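# Move the matching-letter box to the lone box's desk

## Task

Two desks hold lettered boxes: a group of five on one and a single box on the other. Find the box in the group whose top letter is the same as the single box's letter, and set it down directly on the surface of the single box's desk, not on top of any object there. Every other box must stay on the desk where it began. The robot must not topple or be left leaning, or the task fails. The moved box has to stay put by itself at the end; if only the robot's grip or contact holds it there, it does not count.

## Robot and tools

ROBOT. TidyBot++: a wheeled base 0.54 m long, 0.50 m wide and 0.38 m tall, with one seven-joint arm and a two-finger gripper. The shoulder sits 0.12 m ahead of the base centre and 0.68 m off the floor. Cameras: base_camera on the base, and wrist_camera, which looks along the hand. At the start the arm is folded with the hand down; the hand pokes up to 0.08 m past the base front and the elbow reaches up to 1.15 m high.

FRAMES. Base frame: origin on the floor below the base centre, x forward, y left, z up. hand_pose is reported in it, for the point between the finger pads; the hand's own z runs out along the fingers and its y is the closing direction. Odometry frame is the base frame as it was when the scene began. base_odometry heading is positive to the left, range -3.142 to 3.142; it comes from wheel rotation only, so slip looks like travel and drift of several cm and degrees builds up. base_tilt is in degrees, positive when leaning forward or right.

execute_actions. Argument "actions": a list with exactly one action, or empty (then nothing moves and you just get state and images). An action may hold "base", "joints" and optional "speeds"; the parts begin at once and may finish at different times. "base" contains exactly one key, each an offset from where the base last reported itself, not a place: translate_m (metres, forward +, -2 to 2), strafe_m (metres, left +, -2 to 2), rotate_rad (radians, counter-clockwise from above +, -6.3 to 6.3). "joints" is one object of absolute targets keyed by name, for the single arm: joint_1_rad (any angle; turns the arm about vertical, positive is clockwise from above, opposite to heading), joint_2_rad shoulder -2.249 to 2.249, joint_3_rad (any angle; upper-arm twist, near 3.14 normally), joint_4_rad elbow -2.579 to 2.579, joint_5_rad (any angle; forearm twist), joint_6_rad wrist -2.099 to 2.099, joint_7_rad (any angle; hand twist, with hand down positive is counter-clockwise from above, 1.57 puts fingers opening left/right), gripper_pos 0 (open) to 1 (closed). Free-turning joints take the short way; for bigger turns send steps below half a turn. "speeds" caps top speed for this action only: translate_m and strafe_m 0.05 to 0.5 m/s, rotate_rad 0.1 to 1.57 rad/s (maxima are defaults); a base move needing over 8.667 s is refused. Each action is capped at 15 s. "cameras": list of base_camera, wrist_camera or all; omitted/null means all, [] means none. Unknown keys or out-of-range values make the whole call refused with no motion. Joints or base you omit may still push toward old targets.

ARM GEOMETRY. Segments: upper arm 0.42 m, forearm 0.31 m, hand 0.31 m. With joint_1_rad 0, joint_3_rad 3.14, joint_5_rad 0 the arm moves in the x-z plane. Tilt from vertical (forward +): upper arm = j2, forearm = j2 - j4, hand = j2 - j4 - j6. Hand reach ahead of the shoulder is the sum of length·sin(tilt), height above it the sum of length·cos(tilt). A downward hand reaches at most about 0.94 m above the floor, and only near the base. Gripper gap ≈ 85·(1 - gripper_pos) mm; closed tips extend about 20 mm beyond the hand point. Joints move up to 1.39 rad/s (1.22 for joints 5-7).

OTHER TOOLS. wait: seconds 0 to 10, sends nothing new, returns state and images. zoom_image: camera (base_camera or wrist_camera, must have a full image in the latest result) and region [x0, y0, x1, y1] pixels from the top-left, at most 504 by 504. finished_scene: scene = the number of the scene being ended; irreversible, and its result reports success and gives the next task. A reply without any tool call ends everything.

RESULTS. base_status and joint_status: "done" (base done only means the wheels turned the commanded amount, even if slipping or blocked); "off_target" (stopped short, may still push); "contact_stop"/"time_out" (target dropped, holding there; base contact_stop means something pushed it after arrival). "joint command not followed" with "cause:" means a self-collision check withheld arm targets (gripper still obeys); withheld joints show "not_followed" and may be retried each action. on_its_own lists uncommanded motion. motor_effort: percent of max, bracket = peak in the last action, noisy. Gripper at 1: "done" means empty, "off_target" means it is holding something at that reading. "ARM HIT" means the arm struck the base or itself. A stop in one call cancels later motion calls in the same reply.

ACCURACY. Friction and load leave the hand 1-2 cm (more when stretched) from target while still "done"; correct by sending last command + (wanted - read). Held objects make the arm sag; never resend the read angle while loaded. Trust camera images over hand_pose.

HAZARDS. Avoid drops, slams and hard pushes. Catching the arm on something above ~0.8 m while driving can tip the robot; sideways force on a raised hand can lift wheels; back off to right it. A blocked base pushes hard until timeout. Torque fault (joints 1-4 104.5 N m, warning 56.7; joints 5-7 51.3, warning 29.4) freezes the arm and gripper 10 s. Long loaded holds heat motors: MOTOR HOT from 60 °C, OVER-TEMPERATURE FAULT at 75 °C makes the arm sink. The world keeps running while you think; the robot holds its last command. Occasionally a loose object gets nudged.

Each tool is called after "Request:" as a command line: name --argument value for each argument, lists and objects as JSON in quotes; but a table of rows of numbers goes row by row, as --pt "numbers of a row", without its own name.

## Session

Request:
execute_actions --actions '[]'

Scene clock: 0.00 s.
base_odometry: x=+0.000 y=+0.000 heading=+0.000 (m, m, rad; odometry frame)
base_tilt: forward=-0.4 right=-0.2 (deg)
base_status: not commanded
joint_positions: joint_1_rad=+0.037 joint_2_rad=-0.354 joint_3_rad=+3.162 joint_4_rad=-2.561 joint_5_rad=-0.010 joint_6_rad=-0.895 joint_7_rad=+1.568 gripper_pos=+0.000
joint_status: not commanded
motor_effort: joint_1_rad=+0 joint_2_rad=-1 joint_3_rad=-1 joint_4_rad=+12 joint_5_rad=-1 joint_6_rad=+0 joint_7_rad=+0 (%)
hand_pose: x=+0.2384 y=-0.0022 z=+0.5787 quat_wxyz=(-0.007, +0.999, -0.032, +0.020) (m; base frame)
pictures: base_camera, wrist_camera
Images, in order (width x height): base_camera 644x364, wrist_camera 644x476.

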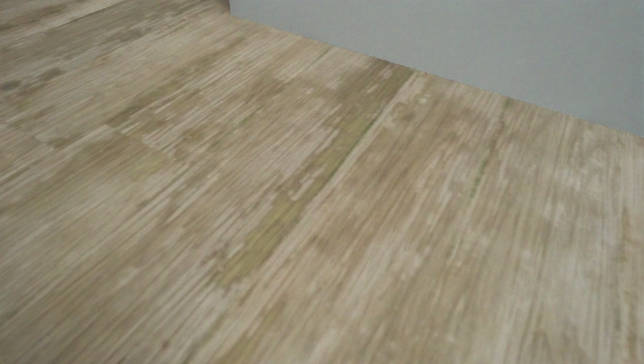

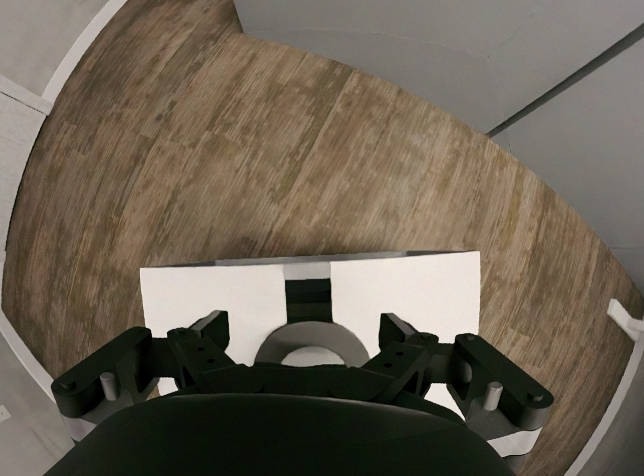

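Request:
execute_actions --actions '[{"joints":{"joint_2_rad":-0.9,"joint_4_rad":-1.7,"joint_6_rad":-1.2}}]'

Scene clock: 8.30 s.
base_odometry: x=+0.000 y=+0.000 heading=+0.000 (m, m, rad; odometry frame)
base_tilt: forward=-0.4 right=-0.2 (deg)
base_status: not commanded
joint_positions: joint_1_rad=+0.037 joint_2_rad=-0.892 joint_3_rad=+3.162 joint_4_rad=-1.719 joint_5_rad=-0.010 joint_6_rad=-1.173 joint_7_rad=+1.568 gripper_pos=+0.000
joint_status: all done
motor_effort: joint_1_rad=+0(0) joint_2_rad=+11(13) joint_3_rad=+0(0) joint_4_rad=+16(19) joint_5_rad=-1(1) joint_6_rad=+7(7) joint_7_rad=+0(0) (%)
hand_pose: x=+0.3057 y=-0.0104 z=+1.0295 quat_wxyz=(+0.001, +0.841, -0.025, +0.540) (m; base frame)
pictures: base_camera, wrist_camera
Images, in order (width x height): base_camera 644x364, wrist_camera 644x476.

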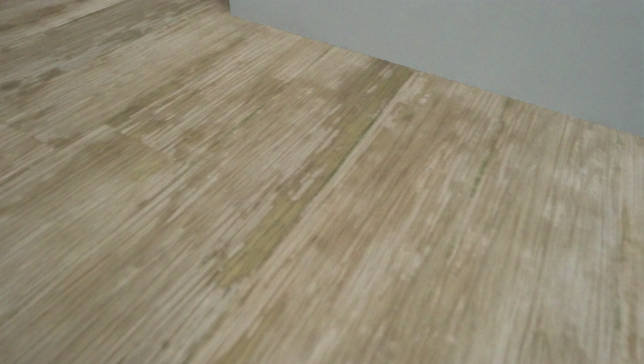

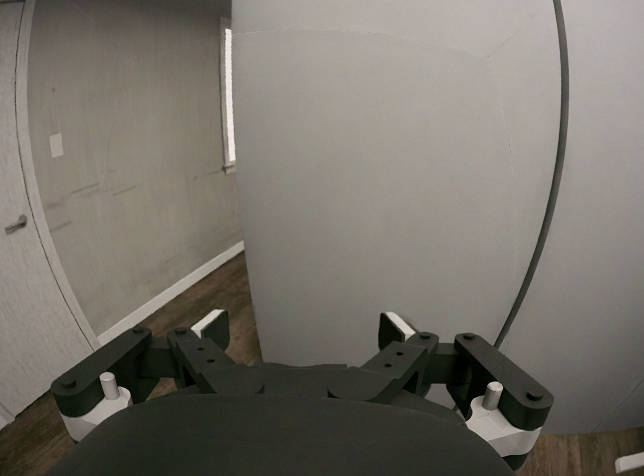

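Request:
execute_actions --actions '[{"base":{"rotate_rad":1.9}}]'

Request:
execute_actions --actions '[{"base":{"rotate_rad":1.5}}]'

Request:
execute_actions --actions '[{"base":{"rotate_rad":1.5}}]'

Scene clock: 13.33 s.
base_odometry: x=+0.000 y=+0.000 heading=+1.899 (m, m, rad; odometry frame)
base_tilt: forward=-0.4 right=-0.2 (deg)
base_status: done
joint_positions: joint_1_rad=+0.037 joint_2_rad=-0.892 joint_3_rad=+3.162 joint_4_rad=-1.719 joint_5_rad=-0.010 joint_6_rad=-1.173 joint_7_rad=+1.568 gripper_pos=+0.000
joint_status: not commanded
motor_effort: joint_1_rad=+0(0) joint_2_rad=+12(12) joint_3_rad=+0(0) joint_4_rad=+16(16) joint_5_rad=+0(1) joint_6_rad=+7(7) joint_7_rad=-1(0) (%)
hand_pose: x=+0.3057 y=-0.0104 z=+1.0294 quat_wxyz=(+0.001, +0.841, -0.025, +0.540) (m; base frame)
pictures: base_camera, wrist_camera
Images, in order (width x height): base_camera 644x364, wrist_camera 644x476.

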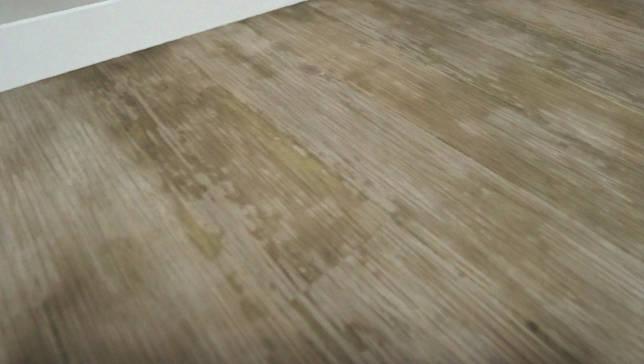

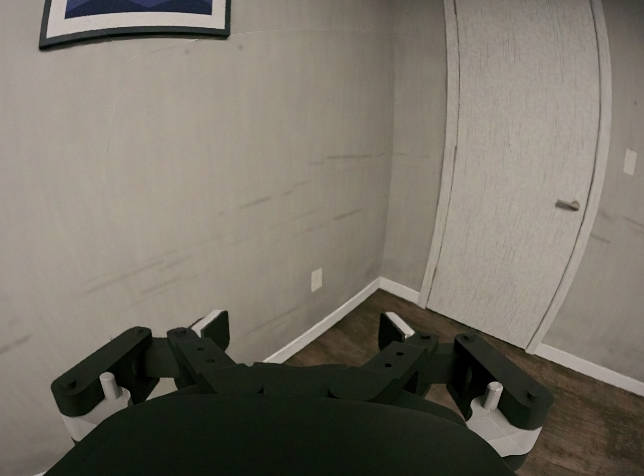

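Scene clock: 15.57 s.
base_odometry: x=+0.000 y=+0.000 heading=-2.885 (m, m, rad; odometry frame)
base_tilt: forward=-0.4 right=-0.2 (deg)
base_status: done
joint_positions: joint_1_rad=+0.037 joint_2_rad=-0.892 joint_3_rad=+3.162 joint_4_rad=-1.719 joint_5_rad=-0.010 joint_6_rad=-1.173 joint_7_rad=+1.568 gripper_pos=+0.000
joint_status: not commanded
motor_effort: joint_1_rad=+0(0) joint_2_rad=+12(12) joint_3_rad=+0(0) joint_4_rad=+16(17) joint_5_rad=-1(1) joint_6_rad=+7(7) joint_7_rad=+0(0) (%)
hand_pose: x=+0.3057 y=-0.0104 z=+1.0294 quat_wxyz=(+0.001, +0.841, -0.025, +0.540) (m; base frame)
pictures: base_camera, wrist_camera
Images, in order (width x height): base_camera 644x364, wrist_camera 644x476.

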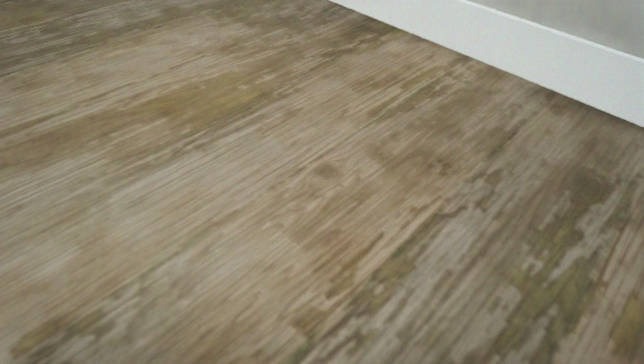

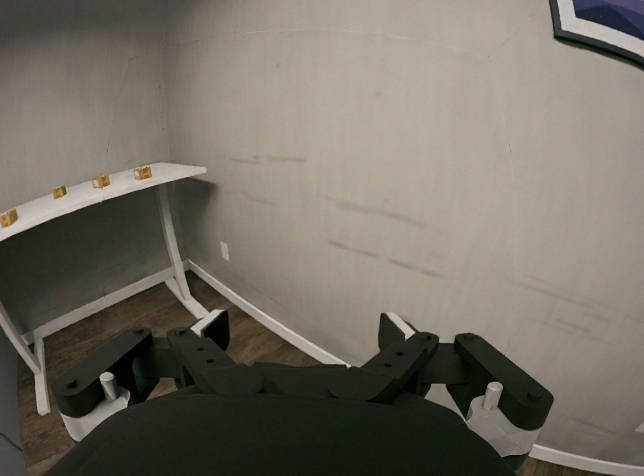

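Scene clock: 17.80 s.
base_odometry: x=+0.000 y=+0.000 heading=-1.386 (m, m, rad; odometry frame)
base_tilt: forward=-0.4 right=-0.2 (deg)
base_status: done
joint_positions: joint_1_rad=+0.037 joint_2_rad=-0.892 joint_3_rad=+3.162 joint_4_rad=-1.719 joint_5_rad=-0.010 joint_6_rad=-1.173 joint_7_rad=+1.568 gripper_pos=+0.000
joint_status: not commanded
motor_effort: joint_1_rad=+0(0) joint_2_rad=+12(12) joint_3_rad=+0(0) joint_4_rad=+16(16) joint_5_rad=-1(1) joint_6_rad=+8(7) joint_7_rad=+0(0) (%)
hand_pose: x=+0.3057 y=-0.0104 z=+1.0294 quat_wxyz=(+0.001, +0.841, -0.025, +0.540) (m; base frame)
pictures: base_camera, wrist_camera
Images, in order (width x height): base_camera 644x364, wrist_camera 644x476.

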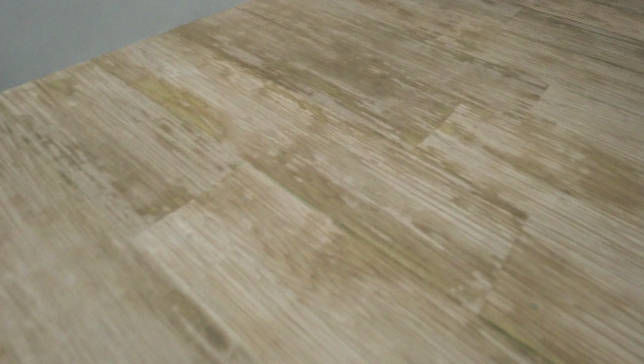

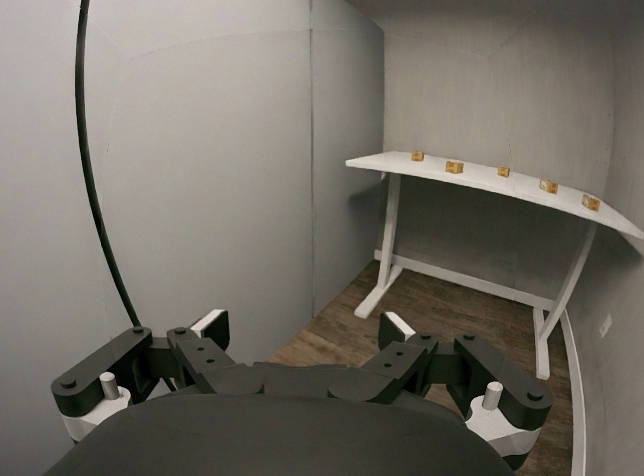

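Request:
execute_actions --actions '[{"base":{"rotate_rad":-0.7}}]'

Scene clock: 26.13 s.
base_odometry: x=+0.000 y=+0.000 heading=-2.085 (m, m, rad; odometry frame)
base_tilt: forward=-0.4 right=-0.2 (deg)
base_status: done
joint_positions: joint_1_rad=+0.037 joint_2_rad=-0.892 joint_3_rad=+3.162 joint_4_rad=-1.719 joint_5_rad=-0.010 joint_6_rad=-1.173 joint_7_rad=+1.568 gripper_pos=+0.000
joint_status: not commanded
motor_effort: joint_1_rad=+0(1) joint_2_rad=+12(12) joint_3_rad=+0(0) joint_4_rad=+16(17) joint_5_rad=+0(1) joint_6_rad=+7(7) joint_7_rad=+0(0) (%)
hand_pose: x=+0.3057 y=-0.0104 z=+1.0294 quat_wxyz=(+0.001, +0.841, -0.025, +0.540) (m; base frame)
pictures: base_camera, wrist_camera
Images, in order (width x height): base_camera 644x364, wrist_camera 644x476.

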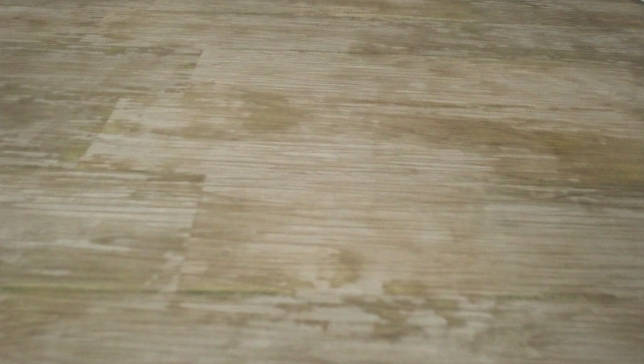

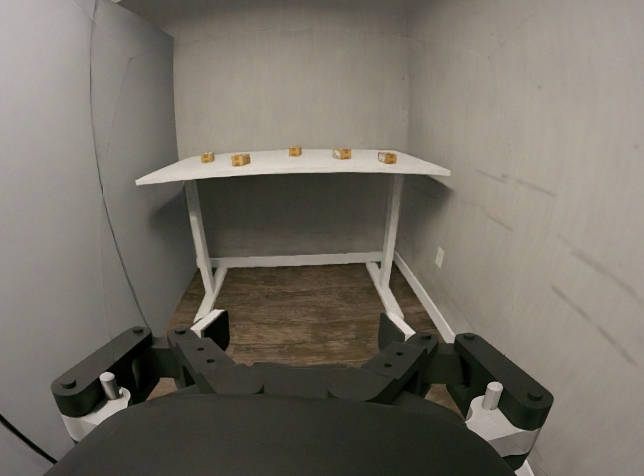

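Request:
execute_actions --actions '[{"base":{"translate_m":0.7},"joints":{"joint_2_rad":-0.2,"joint_4_rad":-0.8,"joint_6_rad":-1.7}}]'

Scene clock: 40.60 s.
base_odometry: x=-0.345 y=-0.609 heading=-2.085 (m, m, rad; odometry frame)
base_tilt: forward=-0.4 right=-0.2 (deg)
base_status: done
joint_positions: joint_1_rad=+0.037 joint_2_rad=-0.192 joint_3_rad=+3.162 joint_4_rad=-0.825 joint_5_rad=-0.010 joint_6_rad=-1.673 joint_7_rad=+1.568 gripper_pos=+0.000
joint_status: all done
motor_effort: joint_1_rad=+0(0) joint_2_rad=-7(16) joint_3_rad=-1(0) joint_4_rad=+13(17) joint_5_rad=+0(1) joint_6_rad=+6(8) joint_7_rad=+0(1) (%)
hand_pose: x=+0.4552 y=-0.0163 z=+1.1396 quat_wxyz=(+0.005, +0.914, -0.026, +0.406) (m; base frame)
pictures: base_camera, wrist_camera
Images, in order (width x height): base_camera 644x364, wrist_camera 644x476.

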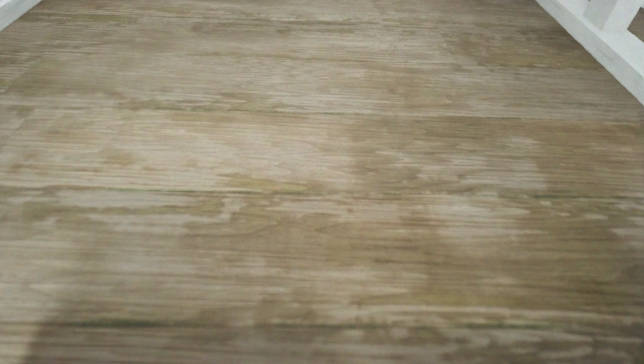

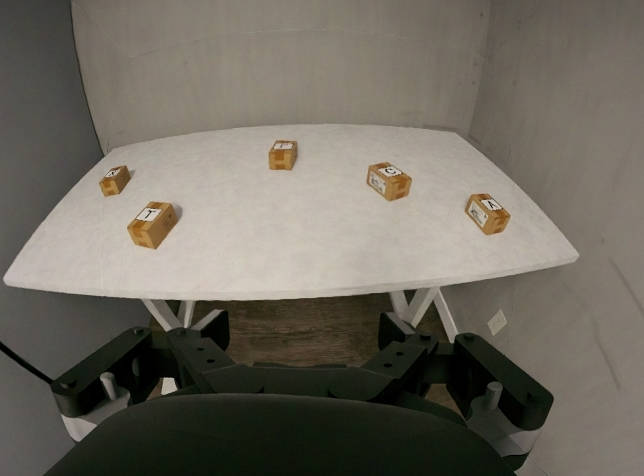

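Request:
zoom_image --camera "wrist_camera" --region '[80, 120, 330, 260]'

Request:
zoom_image --camera "wrist_camera" --region '[330, 130, 550, 260]'

Region (80, 120, 330, 260) of wrist_camera's 644x476 image, scaled by 2.016; it fills the top 282 rows of this view, and the rest is white.

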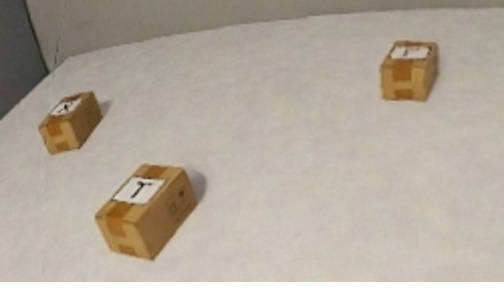

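Region (330, 130, 550, 260) of wrist_camera's 644x476 image, scaled by 2.291; it fills the top 298 rows of this view, and the rest is white.

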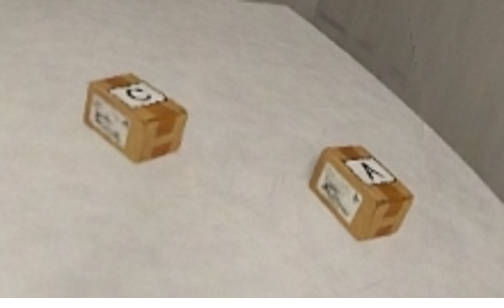

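Request:
execute_actions --actions '[{"base":{"translate_m":-1.0},"joints":{"joint_2_rad":-0.9,"joint_4_rad":-1.7,"joint_6_rad":-1.2}}]' --cameras '[]'

Request:
execute_actions --actions '[{"base":{"rotate_rad":3.12}}]'

Scene clock: 53.80 s.
base_odometry: x=+0.148 y=+0.261 heading=-2.086 (m, m, rad; odometry frame)
base_tilt: forward=-0.4 right=-0.2 (deg)
base_status: done
joint_positions: joint_1_rad=+0.037 joint_2_rad=-0.896 joint_3_rad=+3.162 joint_4_rad=-1.678 joint_5_rad=-0.010 joint_6_rad=-1.226 joint_7_rad=+1.568 gripper_pos=+0.000
joint_status: all done
motor_effort: joint_1_rad=+0(1) joint_2_rad=+12(15) joint_3_rad=+0(0) joint_4_rad=+16(16) joint_5_rad=+0(1) joint_6_rad=+7(7) joint_7_rad=-1(0) (%)
hand_pose: x=+0.2937 y=-0.0099 z=+1.0364 quat_wxyz=(+0.001, +0.843, -0.025, +0.537) (m; base frame)
pictures: none
No camera images: the call's "cameras" was empty. Leave "cameras" out to get every camera's image.

Scene clock: 57.07 s.
base_odometry: x=+0.148 y=+0.261 heading=+1.033 (m, m, rad; odometry frame)
base_tilt: forward=-0.4 right=-0.2 (deg)
base_status: done
joint_positions: joint_1_rad=+0.037 joint_2_rad=-0.896 joint_3_rad=+3.162 joint_4_rad=-1.678 joint_5_rad=-0.010 joint_6_rad=-1.226 joint_7_rad=+1.568 gripper_pos=+0.000
joint_status: not commanded
motor_effort: joint_1_rad=+0(0) joint_2_rad=+13(13) joint_3_rad=-1(0) joint_4_rad=+16(16) joint_5_rad=-1(1) joint_6_rad=+7(7) joint_7_rad=+0(0) (%)
hand_pose: x=+0.2937 y=-0.0099 z=+1.0365 quat_wxyz=(+0.001, +0.843, -0.025, +0.537) (m; base frame)
pictures: base_camera, wrist_camera
Images, in order (width x height): base_camera 644x364, wrist_camera 644x476.

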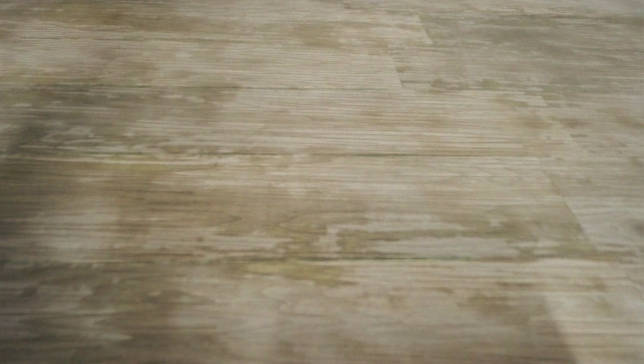

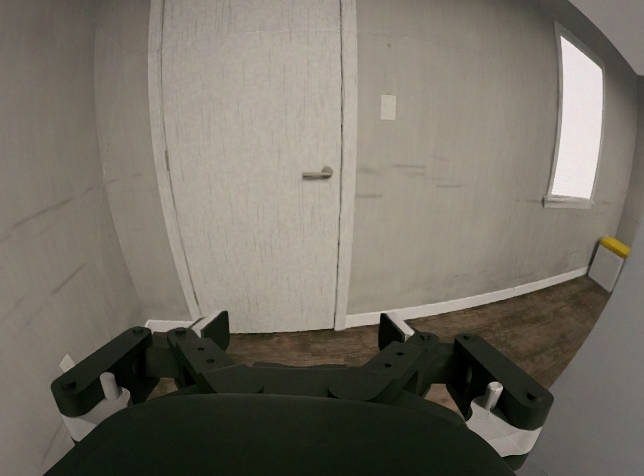

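Request:
execute_actions --actions '[{"base":{"translate_m":0.75}}]' --cameras '[]'

Request:
execute_actions --actions '[{"base":{"rotate_rad":-1.57}}]'

Scene clock: 62.50 s.
base_odometry: x=+0.532 y=+0.906 heading=+1.034 (m, m, rad; odometry frame)
base_tilt: forward=-0.4 right=-0.2 (deg)
base_status: done
joint_positions: joint_1_rad=+0.037 joint_2_rad=-0.898 joint_3_rad=+3.162 joint_4_rad=-1.679 joint_5_rad=-0.010 joint_6_rad=-1.224 joint_7_rad=+1.568 gripper_pos=+0.000
joint_status: not commanded
motor_effort: joint_1_rad=+0(0) joint_2_rad=+13(17) joint_3_rad=-1(0) joint_4_rad=+16(16) joint_5_rad=+0(1) joint_6_rad=+7(7) joint_7_rad=+0(0) (%)
hand_pose: x=+0.2936 y=-0.0099 z=+1.0362 quat_wxyz=(+0.001, +0.843, -0.025, +0.538) (m; base frame)
pictures: none
No camera images: the call's "cameras" was empty. Leave "cameras" out to get every camera's image.

Scene clock: 64.80 s.
base_odometry: x=+0.532 y=+0.906 heading=-0.536 (m, m, rad; odometry frame)
base_tilt: forward=-0.4 right=-0.2 (deg)
base_status: done
joint_positions: joint_1_rad=+0.037 joint_2_rad=-0.898 joint_3_rad=+3.162 joint_4_rad=-1.679 joint_5_rad=-0.010 joint_6_rad=-1.224 joint_7_rad=+1.568 gripper_pos=+0.000
joint_status: not commanded
motor_effort: joint_1_rad=+0(1) joint_2_rad=+12(13) joint_3_rad=+0(0) joint_4_rad=+16(16) joint_5_rad=-1(1) joint_6_rad=+7(7) joint_7_rad=+0(0) (%)
hand_pose: x=+0.2937 y=-0.0099 z=+1.0362 quat_wxyz=(+0.001, +0.843, -0.025, +0.538) (m; base frame)
pictures: base_camera, wrist_camera
Images, in order (width x height): base_camera 644x364, wrist_camera 644x476.

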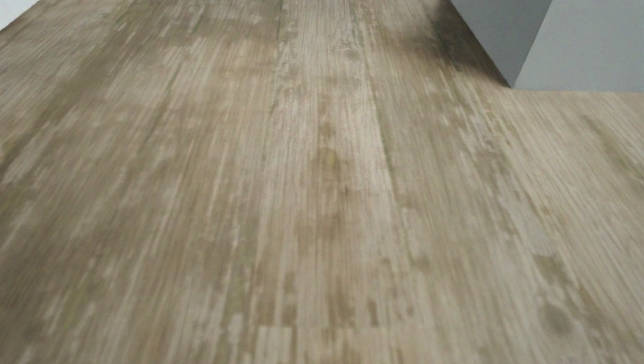

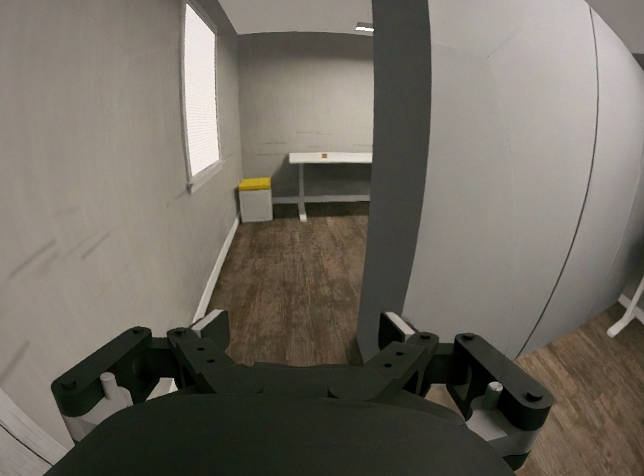

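Request:
execute_actions --actions '[{"base":{"strafe_m":0.1}}]' --cameras '[]'

Request:
execute_actions --actions '[{"base":{"translate_m":0.6}}]'

Scene clock: 70.60 s.
base_odometry: x=+0.583 y=+0.992 heading=-0.537 (m, m, rad; odometry frame)
base_tilt: forward=-0.4 right=-0.2 (deg)
base_status: done
joint_positions: joint_1_rad=+0.037 joint_2_rad=-0.898 joint_3_rad=+3.161 joint_4_rad=-1.679 joint_5_rad=-0.010 joint_6_rad=-1.224 joint_7_rad=+1.568 gripper_pos=+0.000
joint_status: not commanded
motor_effort: joint_1_rad=+0(1) joint_2_rad=+12(14) joint_3_rad=-1(2) joint_4_rad=+16(16) joint_5_rad=+0(1) joint_6_rad=+7(7) joint_7_rad=+0(0) (%)
hand_pose: x=+0.2937 y=-0.0098 z=+1.0362 quat_wxyz=(+0.001, +0.843, -0.025, +0.538) (m; base frame)
pictures: none
No camera images: the call's "cameras" was empty. Leave "cameras" out to get every camera's image.

Scene clock: 73.17 s.
base_odometry: x=+1.099 y=+0.685 heading=-0.536 (m, m, rad; odometry frame)
base_tilt: forward=-0.4 right=-0.2 (deg)
base_status: done
joint_positions: joint_1_rad=+0.037 joint_2_rad=-0.899 joint_3_rad=+3.161 joint_4_rad=-1.680 joint_5_rad=-0.010 joint_6_rad=-1.223 joint_7_rad=+1.568 gripper_pos=+0.000
joint_status: not commanded
motor_effort: joint_1_rad=+1(1) joint_2_rad=+13(17) joint_3_rad=-1(0) joint_4_rad=+16(17) joint_5_rad=-1(1) joint_6_rad=+7(7) joint_7_rad=+0(0) (%)
hand_pose: x=+0.2935 y=-0.0098 z=+1.0362 quat_wxyz=(+0.001, +0.842, -0.025, +0.538) (m; base frame)
pictures: base_camera, wrist_camera
Images, in order (width x height): base_camera 644x364, wrist_camera 644x476.

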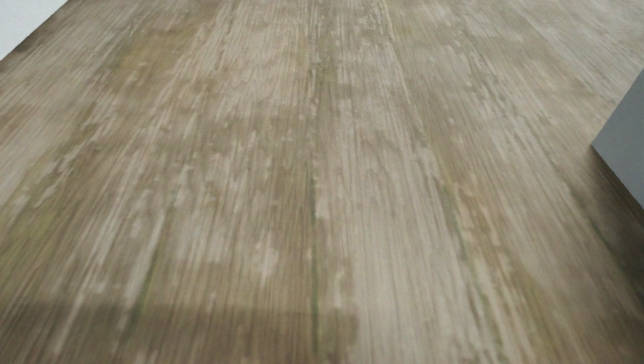

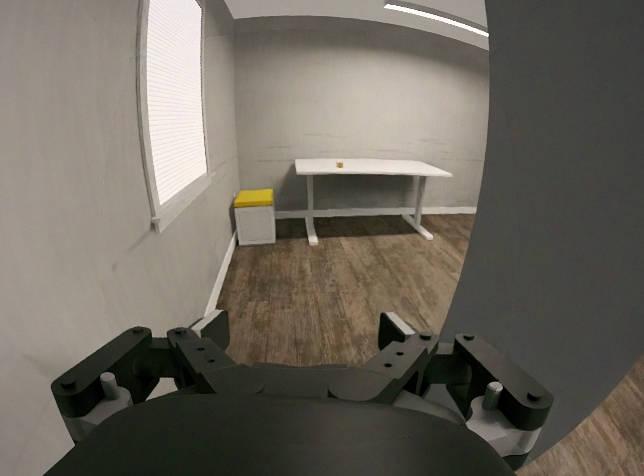

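Request:
execute_actions --actions '[{"base":{"translate_m":1.75},"joints":{"joint_2_rad":-0.2,"joint_4_rad":-0.8,"joint_6_rad":-1.7}}]'

Scene clock: 80.23 s.
base_odometry: x=+2.604 y=-0.209 heading=-0.536 (m, m, rad; odometry frame)
base_tilt: forward=-0.4 right=-0.2 (deg)
base_status: done
joint_positions: joint_1_rad=+0.037 joint_2_rad=-0.199 joint_3_rad=+3.161 joint_4_rad=-0.824 joint_5_rad=-0.010 joint_6_rad=-1.673 joint_7_rad=+1.568 gripper_pos=+0.000
joint_status: all done
motor_effort: joint_1_rad=+0(0) joint_2_rad=-8(16) joint_3_rad=-1(0) joint_4_rad=+13(16) joint_5_rad=+0(1) joint_6_rad=+6(7) joint_7_rad=+0(0) (%)
hand_pose: x=+0.4520 y=-0.0161 z=+1.1423 quat_wxyz=(+0.005, +0.912, -0.025, +0.409) (m; base frame)
pictures: base_camera, wrist_camera
Images, in order (width x height): base_camera 644x364, wrist_camera 644x476.

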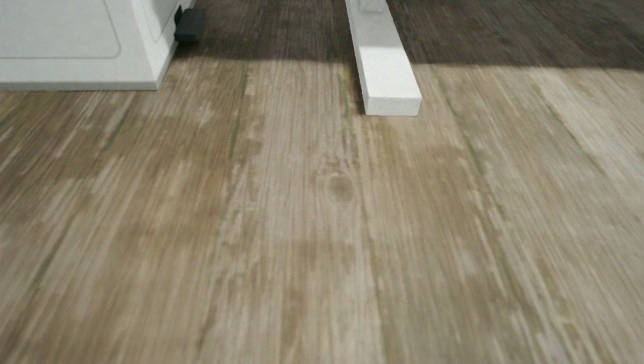

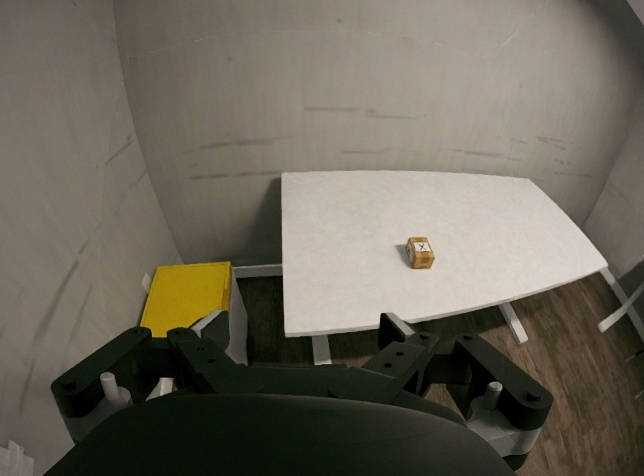

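Request:
zoom_image --camera "wrist_camera" --region '[380, 220, 460, 280]'

Region (380, 220, 460, 280) of wrist_camera's 644x476 image, scaled by 6.300; it fills the top 378 rows of this view, and the rest is white.

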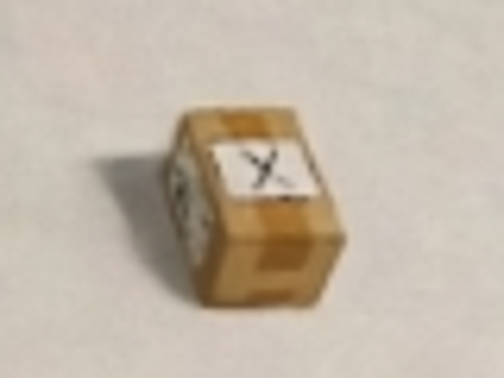

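Request:
execute_actions --actions '[{"base":{"strafe_m":-0.35}}]' --cameras '[]'

Request:
execute_actions --actions '[{"base":{"translate_m":0.15},"joints":{"joint_2_rad":0.0,"joint_4_rad":-0.85,"joint_6_rad":-1.85}}]'

Scene clock: 94.87 s.
base_odometry: x=+2.425 y=-0.510 heading=-0.536 (m, m, rad; odometry frame)
base_tilt: forward=-0.4 right=-0.2 (deg)
base_status: done
joint_positions: joint_1_rad=+0.037 joint_2_rad=-0.199 joint_3_rad=+3.161 joint_4_rad=-0.824 joint_5_rad=-0.010 joint_6_rad=-1.674 joint_7_rad=+1.568 gripper_pos=+0.000
joint_status: not commanded
motor_effort: joint_1_rad=+0(1) joint_2_rad=-7(9) joint_3_rad=-1(1) joint_4_rad=+13(13) joint_5_rad=+0(1) joint_6_rad=+6(6) joint_7_rad=+0(0) (%)
hand_pose: x=+0.4519 y=-0.0161 z=+1.1424 quat_wxyz=(+0.005, +0.912, -0.025, +0.409) (m; base frame)
pictures: none
No camera images: the call's "cameras" was empty. Leave "cameras" out to get every camera's image.

Scene clock: 96.57 s.
base_odometry: x=+2.554 y=-0.587 heading=-0.536 (m, m, rad; odometry frame)
base_tilt: forward=-0.4 right=-0.2 (deg)
base_status: done
joint_positions: joint_1_rad=+0.037 joint_2_rad=+0.006 joint_3_rad=+3.161 joint_4_rad=-0.840 joint_5_rad=-0.010 joint_6_rad=-1.824 joint_7_rad=+1.568 gripper_pos=+0.000
joint_status: all done
motor_effort: joint_1_rad=+0(0) joint_2_rad=-16(25) joint_3_rad=-1(0) joint_4_rad=+14(16) joint_5_rad=-1(1) joint_6_rad=+4(6) joint_7_rad=+0(0) (%)
hand_pose: x=+0.4984 y=-0.0171 z=+1.0335 quat_wxyz=(+0.002, +0.972, -0.027, +0.234) (m; base frame)
pictures: base_camera, wrist_camera
Images, in order (width x height): base_camera 644x364, wrist_camera 644x476.

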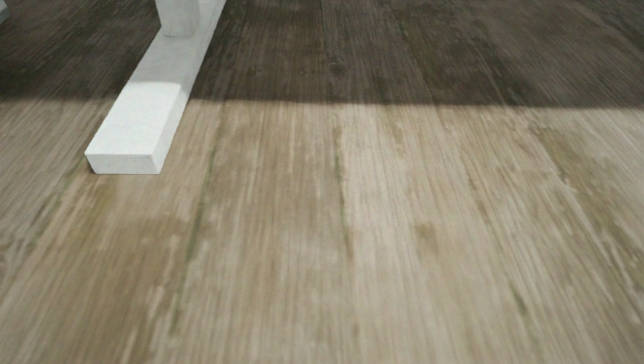

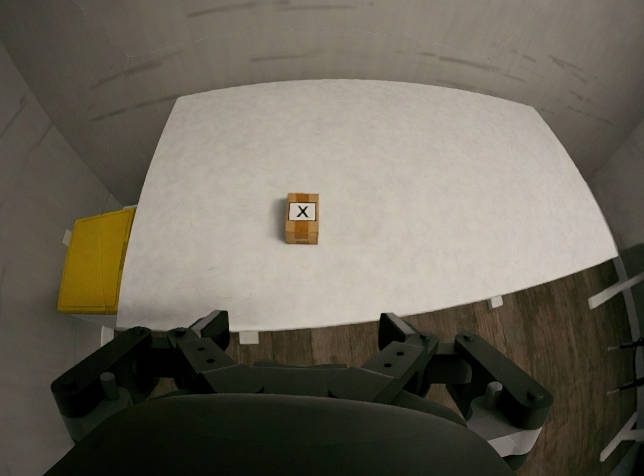

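Request:
execute_actions --actions '[{"base":{"translate_m":-0.6},"joints":{"joint_2_rad":-0.9,"joint_4_rad":-1.7,"joint_6_rad":-1.2}}]' --cameras '[]'

Request:
execute_actions --actions '[{"base":{"strafe_m":0.33}}]'

Scene clock: 118.47 s.
base_odometry: x=+2.038 y=-0.280 heading=-0.535 (m, m, rad; odometry frame)
base_tilt: forward=-0.4 right=-0.2 (deg)
base_status: done
joint_positions: joint_1_rad=+0.037 joint_2_rad=-0.905 joint_3_rad=+3.162 joint_4_rad=-1.675 joint_5_rad=-0.010 joint_6_rad=-1.227 joint_7_rad=+1.568 gripper_pos=+0.000
joint_status: all done
motor_effort: joint_1_rad=+0(2) joint_2_rad=+12(22) joint_3_rad=+0(2) joint_4_rad=+16(17) joint_5_rad=+0(1) joint_6_rad=+7(7) joint_7_rad=-1(1) (%)
hand_pose: x=+0.2903 y=-0.0098 z=+1.0389 quat_wxyz=(+0.001, +0.840, -0.025, +0.542) (m; base frame)
pictures: none
No camera images: the call's "cameras" was empty. Leave "cameras" out to get every camera's image.

Scene clock: 120.47 s.
base_odometry: x=+2.206 y=+0.004 heading=-0.535 (m, m, rad; odometry frame)
base_tilt: forward=-0.4 right=-0.2 (deg)
base_status: done
joint_positions: joint_1_rad=+0.037 joint_2_rad=-0.905 joint_3_rad=+3.161 joint_4_rad=-1.675 joint_5_rad=-0.010 joint_6_rad=-1.226 joint_7_rad=+1.568 gripper_pos=+0.000
joint_status: not commanded
motor_effort: joint_1_rad=+0(1) joint_2_rad=+13(14) joint_3_rad=-1(2) joint_4_rad=+15(16) joint_5_rad=+0(1) joint_6_rad=+7(7) joint_7_rad=+0(0) (%)
hand_pose: x=+0.2904 y=-0.0097 z=+1.0388 quat_wxyz=(+0.001, +0.840, -0.025, +0.542) (m; base frame)
pictures: base_camera, wrist_camera
Images, in order (width x height): base_camera 644x364, wrist_camera 644x476.

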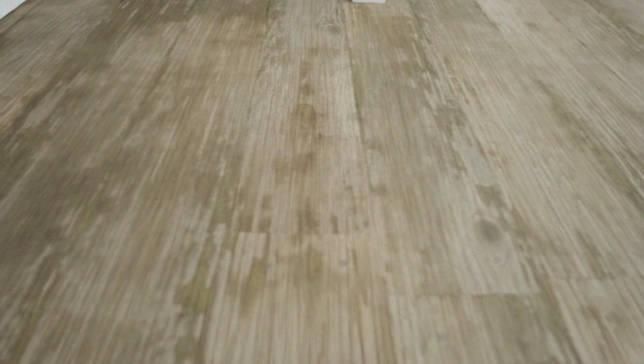

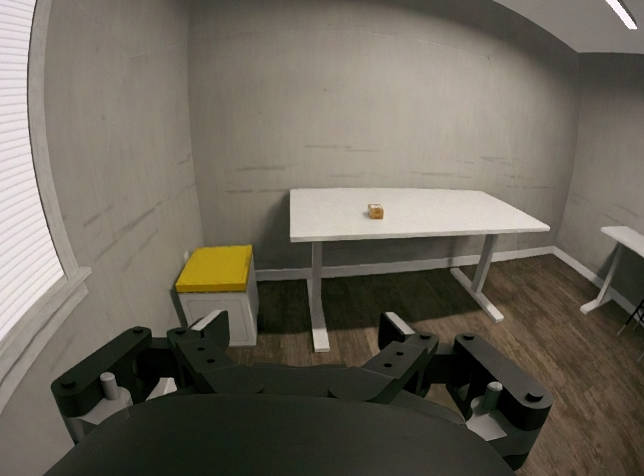

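Request:
execute_actions --actions '[{"base":{"translate_m":-1.9}}]'

Request:
execute_actions --actions '[{"base":{"rotate_rad":-1.57}}]'

Scene clock: 128.77 s.
base_odometry: x=+0.572 y=+0.973 heading=-0.535 (m, m, rad; odometry frame)
base_tilt: forward=-0.4 right=-0.2 (deg)
base_status: done
joint_positions: joint_1_rad=+0.037 joint_2_rad=-0.903 joint_3_rad=+3.161 joint_4_rad=-1.678 joint_5_rad=-0.010 joint_6_rad=-1.225 joint_7_rad=+1.568 gripper_pos=+0.000
joint_status: not commanded
motor_effort: joint_1_rad=+0(1) joint_2_rad=+12(16) joint_3_rad=-1(0) joint_4_rad=+16(17) joint_5_rad=-2(1) joint_6_rad=+8(7) joint_7_rad=+0(0) (%)
hand_pose: x=+0.2917 y=-0.0098 z=+1.0375 quat_wxyz=(+0.001, +0.841, -0.025, +0.540) (m; base frame)
pictures: base_camera, wrist_camera
Images, in order (width x height): base_camera 644x364, wrist_camera 644x476.

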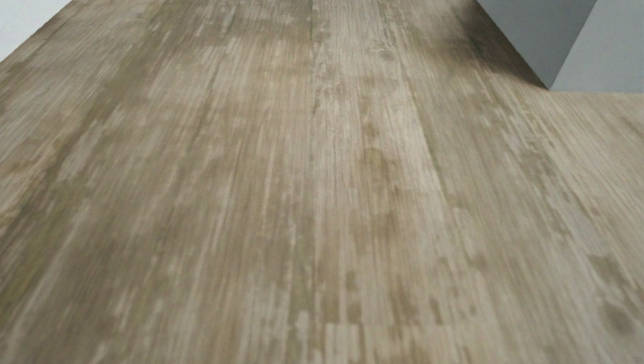

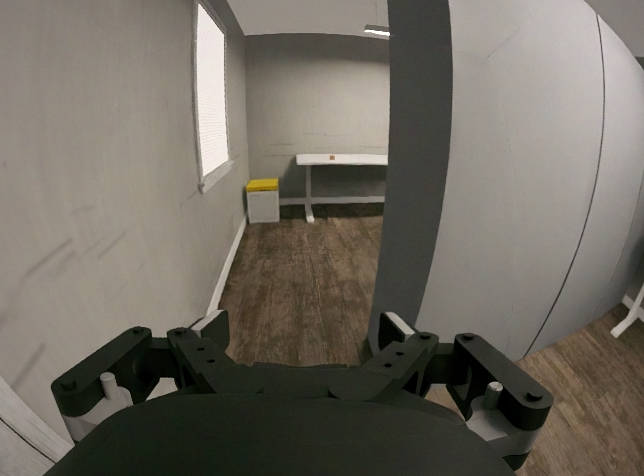

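Scene clock: 131.07 s.
base_odometry: x=+0.572 y=+0.973 heading=-2.104 (m, m, rad; odometry frame)
base_tilt: forward=-0.4 right=-0.2 (deg)
base_status: done
joint_positions: joint_1_rad=+0.037 joint_2_rad=-0.903 joint_3_rad=+3.161 joint_4_rad=-1.678 joint_5_rad=-0.010 joint_6_rad=-1.225 joint_7_rad=+1.568 gripper_pos=+0.000
joint_status: not commanded
motor_effort: joint_1_rad=+0(1) joint_2_rad=+13(14) joint_3_rad=+0(2) joint_4_rad=+16(16) joint_5_rad=-1(1) joint_6_rad=+8(7) joint_7_rad=-1(1) (%)
hand_pose: x=+0.2917 y=-0.0098 z=+1.0375 quat_wxyz=(+0.001, +0.841, -0.025, +0.540) (m; base frame)
pictures: base_camera, wrist_camera
Images, in order (width x height): base_camera 644x364, wrist_camera 644x476.

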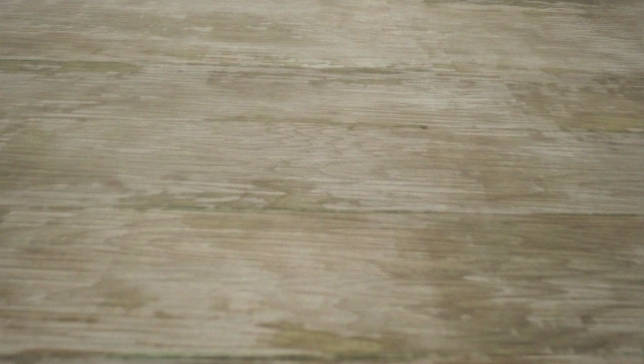

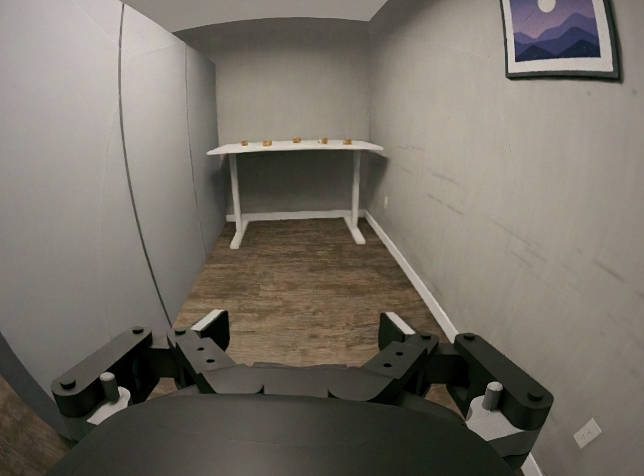

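Request:
execute_actions --actions '[{"base":{"translate_m":1.85},"joints":{"joint_2_rad":-0.2,"joint_4_rad":-0.8,"joint_6_rad":-1.7}}]' --cameras '[]'

Request:
execute_actions --actions '[{"base":{"strafe_m":0.2}}]'

Scene clock: 141.23 s.
base_odometry: x=-0.371 y=-0.619 heading=-2.105 (m, m, rad; odometry frame)
base_tilt: forward=-0.4 right=-0.2 (deg)
base_status: done
joint_positions: joint_1_rad=+0.037 joint_2_rad=-0.199 joint_3_rad=+3.161 joint_4_rad=-0.824 joint_5_rad=-0.010 joint_6_rad=-1.673 joint_7_rad=+1.568 gripper_pos=+0.000
joint_status: all done
motor_effort: joint_1_rad=+0(0) joint_2_rad=-8(19) joint_3_rad=-1(0) joint_4_rad=+13(16) joint_5_rad=+0(1) joint_6_rad=+6(8) joint_7_rad=-1(0) (%)
hand_pose: x=+0.4520 y=-0.0162 z=+1.1423 quat_wxyz=(+0.005, +0.912, -0.025, +0.409) (m; base frame)
pictures: none
No camera images: the call's "cameras" was empty. Leave "cameras" out to get every camera's image.

Scene clock: 142.87 s.
base_odometry: x=-0.199 y=-0.721 heading=-2.106 (m, m, rad; odometry frame)
base_tilt: forward=-0.4 right=-0.2 (deg)
base_status: done
joint_positions: joint_1_rad=+0.037 joint_2_rad=-0.199 joint_3_rad=+3.161 joint_4_rad=-0.824 joint_5_rad=-0.010 joint_6_rad=-1.674 joint_7_rad=+1.568 gripper_pos=+0.000
joint_status: not commanded
motor_effort: joint_1_rad=+0(1) joint_2_rad=-7(8) joint_3_rad=-1(1) joint_4_rad=+13(13) joint_5_rad=-1(2) joint_6_rad=+6(6) joint_7_rad=+0(0) (%)
hand_pose: x=+0.4519 y=-0.0161 z=+1.1424 quat_wxyz=(+0.005, +0.912, -0.025, +0.409) (m; base frame)
pictures: base_camera, wrist_camera
Images, in order (width x height): base_camera 644x364, wrist_camera 644x476.

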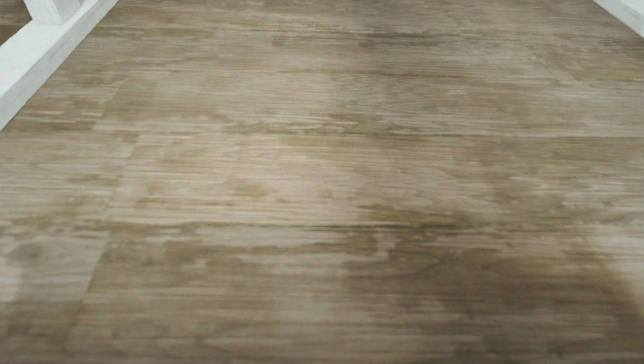

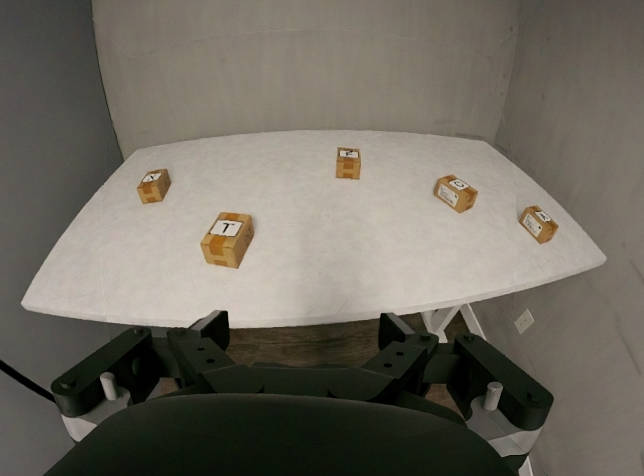

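Request:
zoom_image --camera "wrist_camera" --region '[110, 130, 390, 280]'

Region (110, 130, 390, 280) of wrist_camera's 644x476 image, scaled by 1.800; it fills the top 270 rows of this view, and the rest is white.

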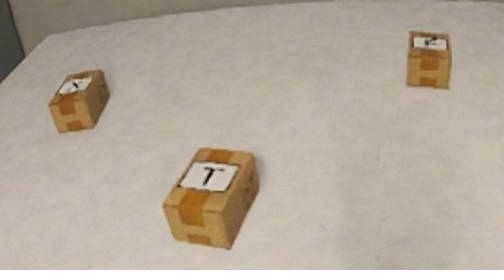

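Request:
execute_actions --actions '[{"base":{"translate_m":-0.15},"joints":{"joint_2_rad":-0.6,"joint_4_rad":-2.55,"joint_6_rad":0.38}}]'

Scene clock: 153.93 s.
base_odometry: x=-0.122 y=-0.591 heading=-2.106 (m, m, rad; odometry frame)
base_tilt: forward=-0.4 right=-0.2 (deg)
base_status: done
joint_positions: joint_1_rad=+0.037 joint_2_rad=-0.583 joint_3_rad=+3.161 joint_4_rad=-2.528 joint_5_rad=-0.010 joint_6_rad=+0.354 joint_7_rad=+1.568 gripper_pos=+0.000
joint_status: all done
motor_effort: joint_1_rad=+0(0) joint_2_rad=-1(11) joint_3_rad=-1(0) joint_4_rad=+19(22) joint_5_rad=+0(0) joint_6_rad=+8(8) joint_7_rad=-1(0) (%)
hand_pose: x=+0.4907 y=-0.0221 z=+0.9119 quat_wxyz=(+0.012, +0.714, -0.028, +0.700) (m; base frame)
pictures: base_camera, wrist_camera
Images, in order (width x height): base_camera 644x364, wrist_camera 644x476.

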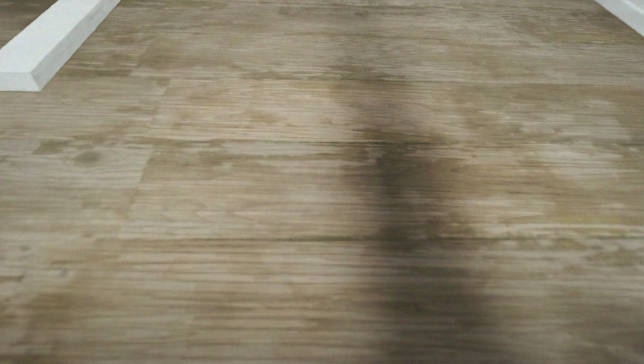

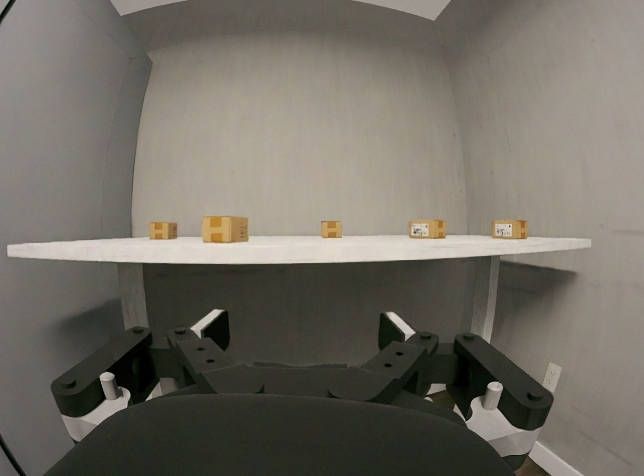

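Request:
execute_actions --actions '[{"base":{"strafe_m":0.2},"joints":{"joint_2_rad":-0.6,"joint_4_rad":-1.6,"joint_6_rad":-1.75}}]'

Scene clock: 178.23 s.
base_odometry: x=+0.050 y=-0.693 heading=-2.105 (m, m, rad; odometry frame)
base_tilt: forward=-0.4 right=-0.2 (deg)
base_status: done
joint_positions: joint_1_rad=+0.037 joint_2_rad=-0.586 joint_3_rad=+3.161 joint_4_rad=-1.622 joint_5_rad=-0.010 joint_6_rad=-1.729 joint_7_rad=+1.568 gripper_pos=+0.000
joint_status: all done
motor_effort: joint_1_rad=+0(0) joint_2_rad=+4(4) joint_3_rad=-1(1) joint_4_rad=+15(20) joint_5_rad=-1(1) joint_6_rad=+4(8) joint_7_rad=+0(0) (%)
hand_pose: x=+0.2714 y=-0.0062 z=+0.9035 quat_wxyz=(-0.005, +0.982, -0.027, +0.188) (m; base frame)
pictures: base_camera, wrist_camera
Images, in order (width x height): base_camera 644x364, wrist_camera 644x476.

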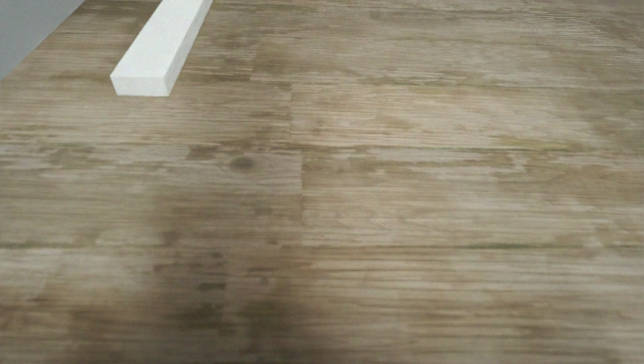

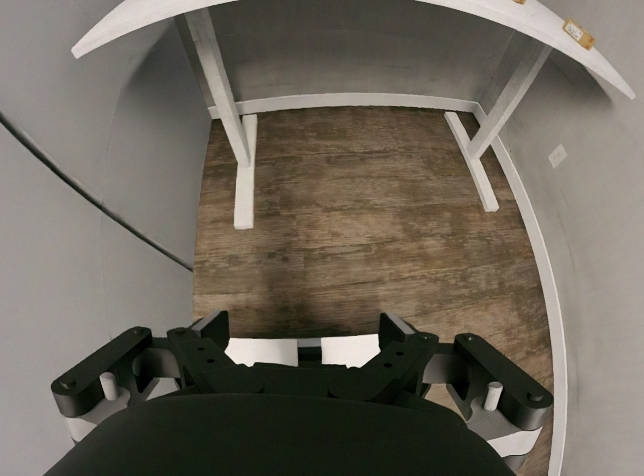

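Request:
execute_actions --actions '[{"base":{"strafe_m":0.17},"joints":{"joint_2_rad":-0.2,"joint_4_rad":-0.8,"joint_6_rad":-1.7}}]' --cameras '["base_camera"]'

Request:
execute_actions --actions '[{"base":{"translate_m":0.33},"speeds":{"translate_m":0.25}}]'

Scene clock: 191.43 s.
base_odometry: x=+0.197 y=-0.780 heading=-2.105 (m, m, rad; odometry frame)
base_tilt: forward=-0.4 right=-0.2 (deg)
base_status: done
joint_positions: joint_1_rad=+0.037 joint_2_rad=-0.214 joint_3_rad=+3.161 joint_4_rad=-0.824 joint_5_rad=-0.010 joint_6_rad=-1.726 joint_7_rad=+1.568 gripper_pos=+0.000
joint_status: all done
motor_effort: joint_1_rad=+0(1) joint_2_rad=-6(6) joint_3_rad=-1(1) joint_4_rad=+13(17) joint_5_rad=+0(1) joint_6_rad=+6(5) joint_7_rad=+0(0) (%)
hand_pose: x=+0.4341 y=-0.0152 z=+1.1354 quat_wxyz=(+0.004, +0.919, -0.025, +0.392) (m; base frame)
pictures: base_camera
Images, in order (width x height): base_camera 644x364.

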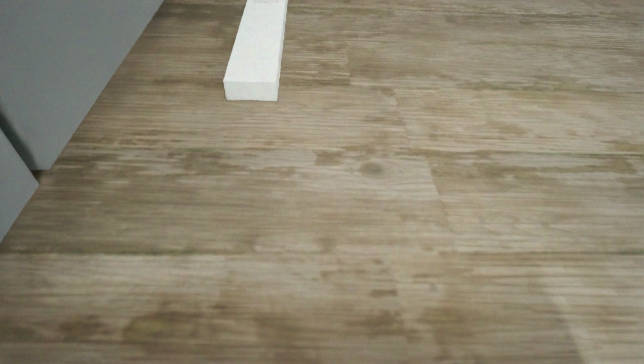

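Scene clock: 193.60 s.
base_odometry: x=+0.029 y=-1.064 heading=-2.104 (m, m, rad; odometry frame)
base_tilt: forward=-0.4 right=-0.2 (deg)
base_status: done
joint_positions: joint_1_rad=+0.037 joint_2_rad=-0.200 joint_3_rad=+3.161 joint_4_rad=-0.822 joint_5_rad=-0.010 joint_6_rad=-1.725 joint_7_rad=+1.568 gripper_pos=+0.000
joint_status: not commanded
motor_effort: joint_1_rad=+1(0) joint_2_rad=-7(10) joint_3_rad=+0(0) joint_4_rad=+13(13) joint_5_rad=-1(1) joint_6_rad=+5(6) joint_7_rad=+0(0) (%)
hand_pose: x=+0.4407 y=-0.0154 z=+1.1317 quat_wxyz=(+0.004, +0.922, -0.025, +0.387) (m; base frame)
pictures: base_camera, wrist_camera
Images, in order (width x height): base_camera 644x364, wrist_camera 644x476.

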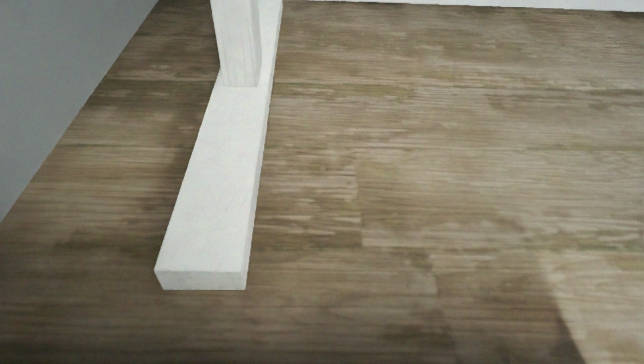

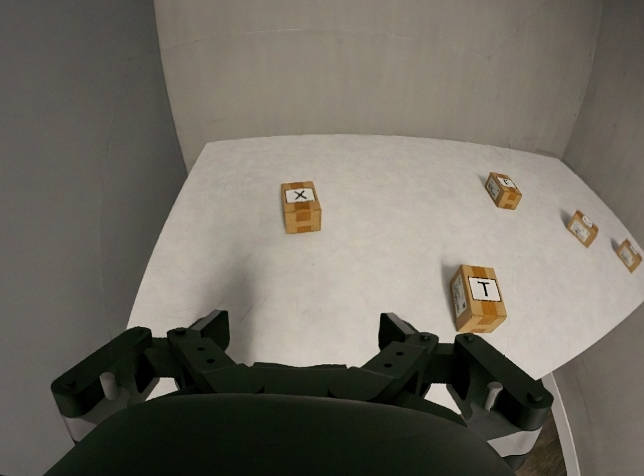

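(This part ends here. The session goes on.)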